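# Drop the held pin into its matching-colour bin

## Task

The pin held in the hand carries a paint mark on one side. Place it in the bin whose colour matches that mark, so that it lies flat on the bin's floor; releasing it from a small height just above the bin is allowed. The pin must stay there without the robot holding it, so open the hand and move the hand away, then declare the job finished.

## Robot and tools

Robot: one arm ending in a five-finger right hand, seen through a single camera, cam_wrist (504x504 fisheye, mounted on the wrist). Its calibration is given, and a result with pictures lists any changed camera numbers.

Frames. The scene frame has its origin on the table top under the arm's base, +z up, and +y to the left when facing along +x. The state line reports the hand point in this frame: end_effector_position in metres, end_effector_quat_wxyz, and velocities in m/s and rad/s. The hand point is fixed to the palm, 0.05 m in front of it, where index pad and thumb tip meet in a pinch. Its own axes: +z runs along the straightened fingers, +y points out of the palm, and +x crosses the palm toward the little finger, away from the thumb. Straight fingers extend 0.06 to 0.07 m past the point along +z. A bracket on the little-finger side of the wrist sticks 0.03 m beyond the point along +y and 0.11 m across the palm, and can strike things. Rotating the hand shifts the point slightly.

The row. Every motion uses a row of 14 numbers, each in [-1, 1], in this order: dx, dy, dz, rx, ry, rz, little, ring, middle, index, thumb_bend, thumb_turn, force_limit, speed. The first six are an offset, not a pose: a displacement and rotation vector expressed in the hand point's own axes, where 1.0 equals 0.6 m or 180 degrees. The offset is counted from the hand point pose shown in the most recent result that shows it; for a second or later call within one reply, or before any result has shown it, it is counted from where the robot is when the action begins. All-zero offsets therefore pull the hand back to that reference pose; they do not mean stay still. The five finger values are absolute targets: +1 open/straight, -1 curled fully shut; for thumb_turn +1 is beside the palm and -1 is in front of it, opposite the fingers. A pinch is roughly index -0.22, thumb_bend -0.75, thumb_turn -0.57. force_limit maps linearly from about 0 N at -1 to 10 N at +1 at the fingertip (15 N for the two thumb motors) and only stops closing motors. speed maps from near 0 at -1 to full at +1; full speed covers a finger's whole travel in 0.6 s. For a soft grip, close at speed -0.9 or below.

Tools.
execute_actions {"actions": [...], "pictures": bool}: the list holds at most one item. An empty list only returns the current state. An item {"rows": [[14 numbers], ...], "steps": n} runs up to 15 control steps of 1/30 s (default 15); one row per step, the last row repeating if rows run out. Every row is measured from the same reference pose, not from the row before. An item {"steps": n} without rows is a wait of up to 300 steps counted from the previous result, including thinking time.
move {"target": [14 numbers], "speed": m/s 0.002 to 0.5 (default 0.25; turning capped at twice that in rad/s), "stop_force": N 13 to 80, optional}: drives the hand point in a straight path toward the offset target, lasting 0.5 to 10 s (stops short after 10 s). It does not avoid obstacles and the hand may lag, stray or overshoot speed. Hand numbers are sent at the start. stop_force ends the path when push against the motion rises that much, then backs off two steps; it is unavailable in the first 0.2 s, unreliable on moves that rotate, and should be omitted when moving away from something you press on. Its result adds a move: line with the ending (done, off_target, moving, held, fault, contact) and limits (paced = pose clipped; held = some steps blocked), plus distance from target.
wait {"seconds": 0 to 10}: lets time pass, sending nothing.
zoom_image {"camera": "cam_wrist", "region": [x0, y0, x1, y1]}: enlarged crop of the latest image, pixels from the top-left, at most 504 by 504.
show_instructions {}: shows the reference pages.
finished_scene {"scene": 1}: ends and grades the scene; irreversible. This is how you declare done.

Motion limits. Each step the commanded pose is clipped to within 100 mm and 16 degrees of the measured one; commands lag about 0.17 s; position wins over orientation if both cannot be met. A large offset may not finish in one action, so read the returned pose and send the remainder. A "Hand target" line shows where the controller is heading. "pose unreachable" and HELD mark steps the clearance check altered or blocked.

Hand feedback. hand_measured, hand_stopped_by, hand_load_n, hand_force_limit and hand_speed list six values in motor order. A motor moves only when its target changes by 0.01 or more, then locks on arriving (target), on reaching force_limit (force), or after being blocked (stalled); fault means dead for the scene. Loads near 0 mean the grip is lost. To release, send targets more open than hand_measured.

Wrist force and torque lines give sensor readings in the hand's axes, noisy (offset up to about 5.5 N, noise up to 3.4 N), saturating near 100 N; "no reading" is normal early on.

Avoid: knocking anything off the table (task failure); dropping the pin from high up, slamming, or hard pushes. The arm is stiff, so commanding even slightly past a firm contact can trigger a fault: a joint torque over its limit (elbow 130, wrist joints 46.9, shoulder 287 N m) or 150 N outside force stops the arm for 10 s. Holding loads heats motors; MOTOR HOT warns from 70 °C and at 85 °C an OVER-TEMPERATURE FAULT brakes the arm. Loose objects may occasionally be nudged.

Typical sequence: look, identify the mark colour (zoom if needed), move above the matching bin, lower the pin flat to just above the floor, open the fingers, lift clear, then call finished_scene.

Each tool is called after "Call:" as name(argument=value, ...), one argument or row to a line, values as JSON.

## Session

Call:
execute_actions(
  actions=[],
)

Scene clock: 0.00 s of 4800.00 s.
end_effector_position=(+0.7065, -0.1077, +0.3377) hand_measured=(+1.000, +1.000, +1.000, -0.158, -0.750, -0.550) hand_load_n=(+0.0, +0.0, +0.0, +6.0, +0.5, +0.0) hand_stopped_by=(target, target, target, target, target, target) hand_force_limit=0.00 hand_speed=-0.80 end_effector_quat_wxyz=(+0.434, -0.431, +0.550, -0.568) end_effector_velocity=(-0.000, +0.000, +0.001) end_effector_angular_velocity=(-0.001, -0.002, +0.000)
Joint positions: [-0.554 -1.282  2.424 -4.305 -1.262  0.001]
Joint velocities: [-0.    -0.002  0.    -0.001  0.     0.   ]
Wrist force (N, on the end effector, along its own x y z axes, offset not removed): no reading
Wrist torque (N m, same axes, about the end effector's origin, offset not removed): no reading
Hand target: +0.706, -0.108, +0.338; +0.434, -0.431, +0.550, -0.569
camera_calibration (this result's frames):
cam_wrist: T_world_to_cam=[[0.016185, 0.0459502, -0.998813, 0.327002], [-0.310138, 0.949905, 0.0386747, 0.307851], [0.950554, 0.309143, 0.0296251, -0.518783], [0, 0, 0, 1]] pos_world=[0.583315, -0.147076, 0.330077]

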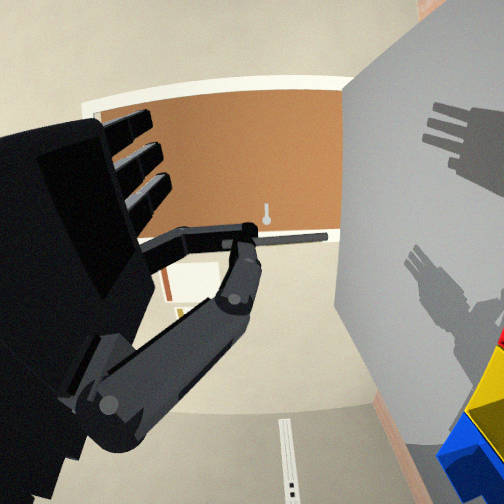

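Call:
zoom_image(
  camera="cam_wrist",
  region=[215, 215, 340, 265],
)

Region (215, 215, 340, 265) of cam_wrist's 504x504 image, scaled by 4.032, with more detail than that image has; it fills the top 202 rows of this view, and the rest is white.

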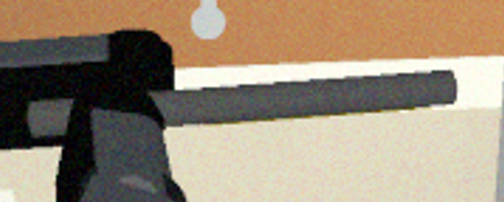

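Call:
move(
  target=[-0.289, 0.09, -0.14, -0.5, 0, 0, 1, 1, 1, -0.2, -0.75, -0.55, 0.1, -0.8],
  speed=0.25,
)

Call:
zoom_image(
  camera="cam_wrist",
  region=[215, 215, 340, 265],
)

Scene clock: 13.07 s of 4800.00 s.
end_effector_position=(+0.6704, +0.0800, +0.2797) hand_measured=(+1.000, +1.000, +1.000, -0.158, -0.750, -0.550) hand_load_n=(+0.0, +0.0, +0.0, +6.0, +0.5, +0.0) hand_stopped_by=(target, target, target, force, target, target) hand_force_limit=0.10 hand_speed=-0.80 end_effector_quat_wxyz=(+0.003, -0.611, +0.792, -0.013) end_effector_velocity=(+0.000, +0.001, -0.001) end_effector_angular_velocity=(+0.002, +0.013, -0.002)
Joint positions: [-0.186 -1.457  1.943 -2.078 -1.576  0.061]
Joint velocities: [ 0.001  0.006 -0.007  0.014 -0.     0.003]
Wrist force (N, on the end effector, along its own x y z axes, offset not removed): [1.1 1.8 -2.6]
Wrist torque (N m, same axes, about the end effector's origin, offset not removed): [0.46 0.08 -0.11]
Hand target: +0.670, +0.080, +0.280; +0.003, -0.611, +0.792, -0.012
Off the commanded pose: 0.001 m, 0 deg.
After step 90, 6.33 s passed at rest.
move: done
camera_calibration (this result's frames):
cam_wrist: T_world_to_cam=[[-0.949909, 0.312462, -0.00630239, 0.609803], [0.261585, 0.805949, 0.531056, -0.38887], [0.171014, 0.502806, -0.847314, 0.211594], [0, 0, 0, 1]] pos_world=[0.644794, 0.0164786, 0.389641]

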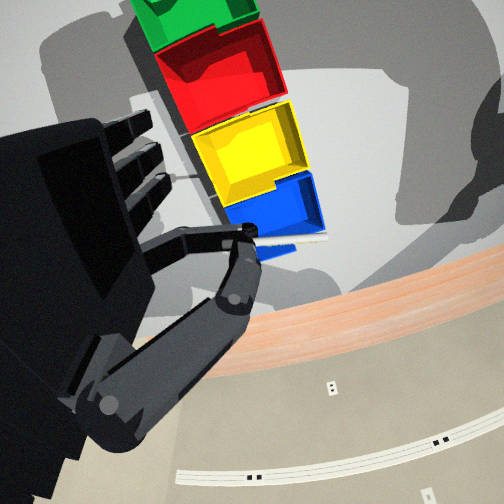

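Region (215, 215, 340, 265) of cam_wrist's 504x504 image, scaled by 4.032, with more detail than that image has; it fills the top 202 rows of this view, and the rest is white.

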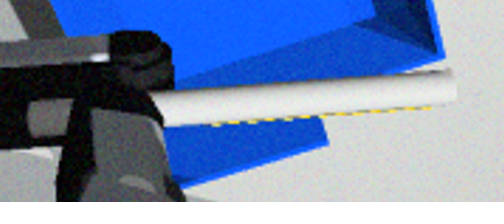

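Call:
move(
  target=[0.025, 0.0015, 0.26, 0, 0, 0, -0.9, -0.9, -0.9, -0.2, -0.75, -0.55, 0.1, 0.2],
  speed=0.15,
)

Scene clock: 27.77 s of 4800.00 s.
end_effector_position=(+0.6689, +0.0629, +0.1243) hand_measured=(-0.900, -0.900, -0.900, -0.158, -0.750, -0.550) hand_load_n=(+0.0, +0.0, +0.0, +6.0, +0.5, +0.0) hand_stopped_by=(target, target, target, force, target, target) hand_force_limit=0.10 hand_speed=0.20 end_effector_quat_wxyz=(+0.003, -0.611, +0.792, -0.013) end_effector_velocity=(-0.000, +0.000, -0.003) end_effector_angular_velocity=(+0.001, +0.001, -0.001)
Joint positions: [-0.209 -1.293  2.076 -2.375 -1.576  0.038]
Joint velocities: [ 0.     0.004  0.002 -0.005  0.     0.001]
Wrist force (N, on the end effector, along its own x y z axes, offset not removed): [0.1 1.8 -3.1]
Wrist torque (N m, same axes, about the end effector's origin, offset not removed): [0.47 0.25 -0.22]
Hand target: +0.669, +0.063, +0.124; +0.003, -0.611, +0.792, -0.013
Off the commanded pose: 0.000 m, 0 deg.
After step 90, 10.03 s passed at rest.
move: done
camera_calibration (this result's frames):
cam_wrist: T_world_to_cam=[[-0.949909, 0.312463, -0.00630397, 0.612699], [0.261591, 0.805967, 0.531025, -0.292198], [0.171006, 0.502776, -0.847333, 0.088721], [0, 0, 0, 1]] pos_world=[0.643273, -0.000550712, 0.234203]

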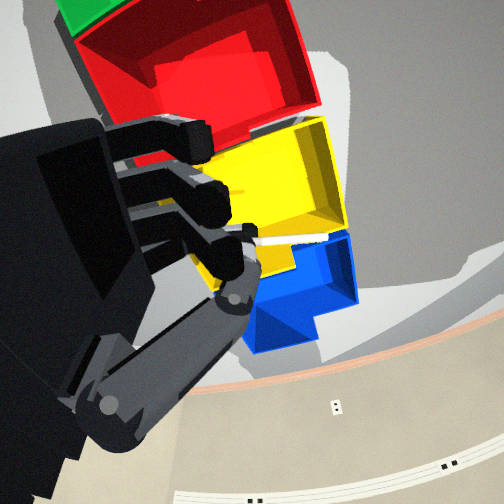

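Call:
execute_actions(
  actions=[
    {"rows": [[0, 0, 0, 0, 0, 0, -0.9, -0.9, -0.9, 0.15, -0.2, -0.55, 0.1, 0.5]], "steps": 15},
  ],
  pictures=false,
)

Call:
move(
  target=[0, 0, -0.2, 0, 0, 0, -0.9, -0.9, -0.9, 0.15, -0.2, -0.55, 0.1, 0.5],
  speed=0.25,
)

Scene clock: 31.90 s of 4800.00 s.
end_effector_position=(+0.6688, +0.0629, +0.1242) hand_measured=(-0.900, -0.900, -0.900, +0.150, -0.200, -0.550) hand_load_n=(+0.0, +0.0, +0.0, +0.0, +0.0, +0.0) hand_stopped_by=(target, target, target, target, moving, target) hand_force_limit=0.10 hand_speed=0.50 end_effector_quat_wxyz=(+0.003, -0.611, +0.792, -0.013) end_effector_velocity=(-0.000, +0.000, -0.000) end_effector_angular_velocity=(+0.000, +0.001, -0.000)
Joint positions: [-0.209 -1.293  2.077 -2.376 -1.576  0.038]
Joint velocities: [-0.    -0.     0.     0.001  0.     0.   ]
Wrist force (N, on the end effector, along its own x y z axes, offset not removed): [-0.8 0.6 -2.0]
Wrist torque (N m, same axes, about the end effector's origin, offset not removed): [0.31 0.34 -0.27]
Hand target: +0.669, +0.063, +0.124; +0.003, -0.611, +0.792, -0.013
Off the commanded pose: 0.000 m, 0 deg.
Steps of this call (steps 1 to 90: nothing new was sent; then 0.63 s passed at rest; steps 91 to 105: all 15 steps of this action). Readings (end_effector_position | what the end effector reports):
91: (+0.6689, +0.0629, +0.1240) | hand_measured=(-0.900, -0.900, -0.900, -0.158, -0.750, -0.550) hand_load_n=(+0.0, +0.0, +0.0, +6.0, +0.5, +0.0) hand_stopped_by=(target, target, target, moving, moving, target) hand_force_limit=0.10 hand_speed=0.50
92: (+0.6689, +0.0629, +0.1240) | hand_measured=(-0.900, -0.900, -0.900, -0.158, -0.750, -0.550) hand_load_n=(+0.0, +0.0, +0.0, +6.0, +0.5, +0.0) hand_stopped_by=(target, target, target, moving, moving, target) hand_force_limit=0.10 hand_speed=0.50
94: (+0.6689, +0.0629, +0.1240) | hand_measured=(-0.900, -0.900, -0.900, -0.084, -0.702, -0.550) hand_load_n=(+0.0, +0.0, +0.0, +0.5, +0.0, +0.0) hand_stopped_by=(target, target, target, moving, moving, target) hand_force_limit=0.10 hand_speed=0.50
98: (+0.6688, +0.0629, +0.1240) | hand_measured=(-0.900, -0.900, -0.900, +0.150, -0.492, -0.550) hand_load_n=(+0.0, +0.0, +0.0, +0.0, +0.0, +0.0) hand_stopped_by=(target, target, target, moving, moving, target) hand_force_limit=0.10 hand_speed=0.50
105: the state above

Scene clock: 33.30 s of 4800.00 s.
end_effector_position=(+0.6664, +0.0652, +0.2438) hand_measured=(-0.900, -0.900, -0.900, +0.150, -0.200, -0.550) hand_load_n=(+0.0, +0.0, +0.0, +0.0, +0.0, +0.0) hand_stopped_by=(target, target, target, target, target, target) hand_force_limit=0.10 hand_speed=0.50 end_effector_quat_wxyz=(+0.003, -0.611, +0.792, -0.013) end_effector_velocity=(+0.000, -0.001, +0.002) end_effector_angular_velocity=(-0.000, +0.001, +0.002)
Joint positions: [-0.208 -1.432  1.987 -2.147 -1.576  0.039]
Joint velocities: [-0.    -0.001 -0.003  0.004 -0.    -0.002]
Wrist force (N, on the end effector, along its own x y z axes, offset not removed): [0.5 3.4 -3.3]
Wrist torque (N m, same axes, about the end effector's origin, offset not removed): [0.76 0.22 -0.15]
Hand target: +0.666, +0.065, +0.244; +0.003, -0.611, +0.792, -0.013
Off the commanded pose: 0.000 m, 0 deg.
move: done
camera_calibration (this result's frames):
cam_wrist: T_world_to_cam=[[-0.949936, 0.312381, -0.00624691, 0.61039], [0.261544, 0.805962, 0.531056, -0.356807], [0.170927, 0.502835, -0.847314, 0.189358], [0, 0, 0, 1]] pos_world=[0.640786, 0.00168317, 0.353743]

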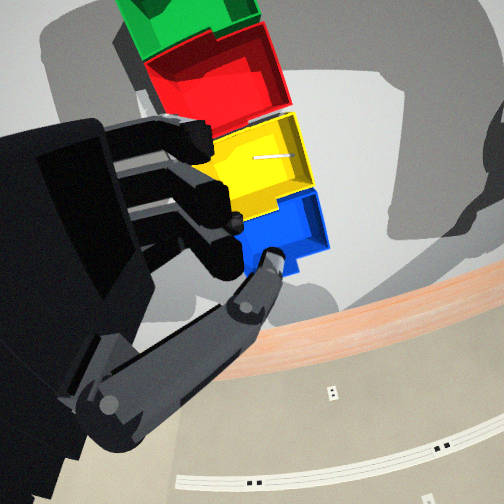

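Call:
zoom_image(
  camera="cam_wrist",
  region=[210, 105, 330, 225],
)

Region (210, 105, 330, 225) of cam_wrist's 504x504 image, scaled by 4.200, with more detail than that image has.

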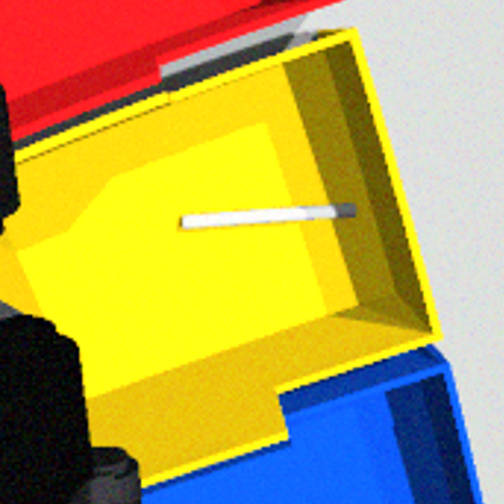

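The pin is lying flat on the yellow bin's floor and the hand is clear, so scene 2 is done.

Call:
finished_scene(
  scene=2,
)

The scene is finished: the task was done.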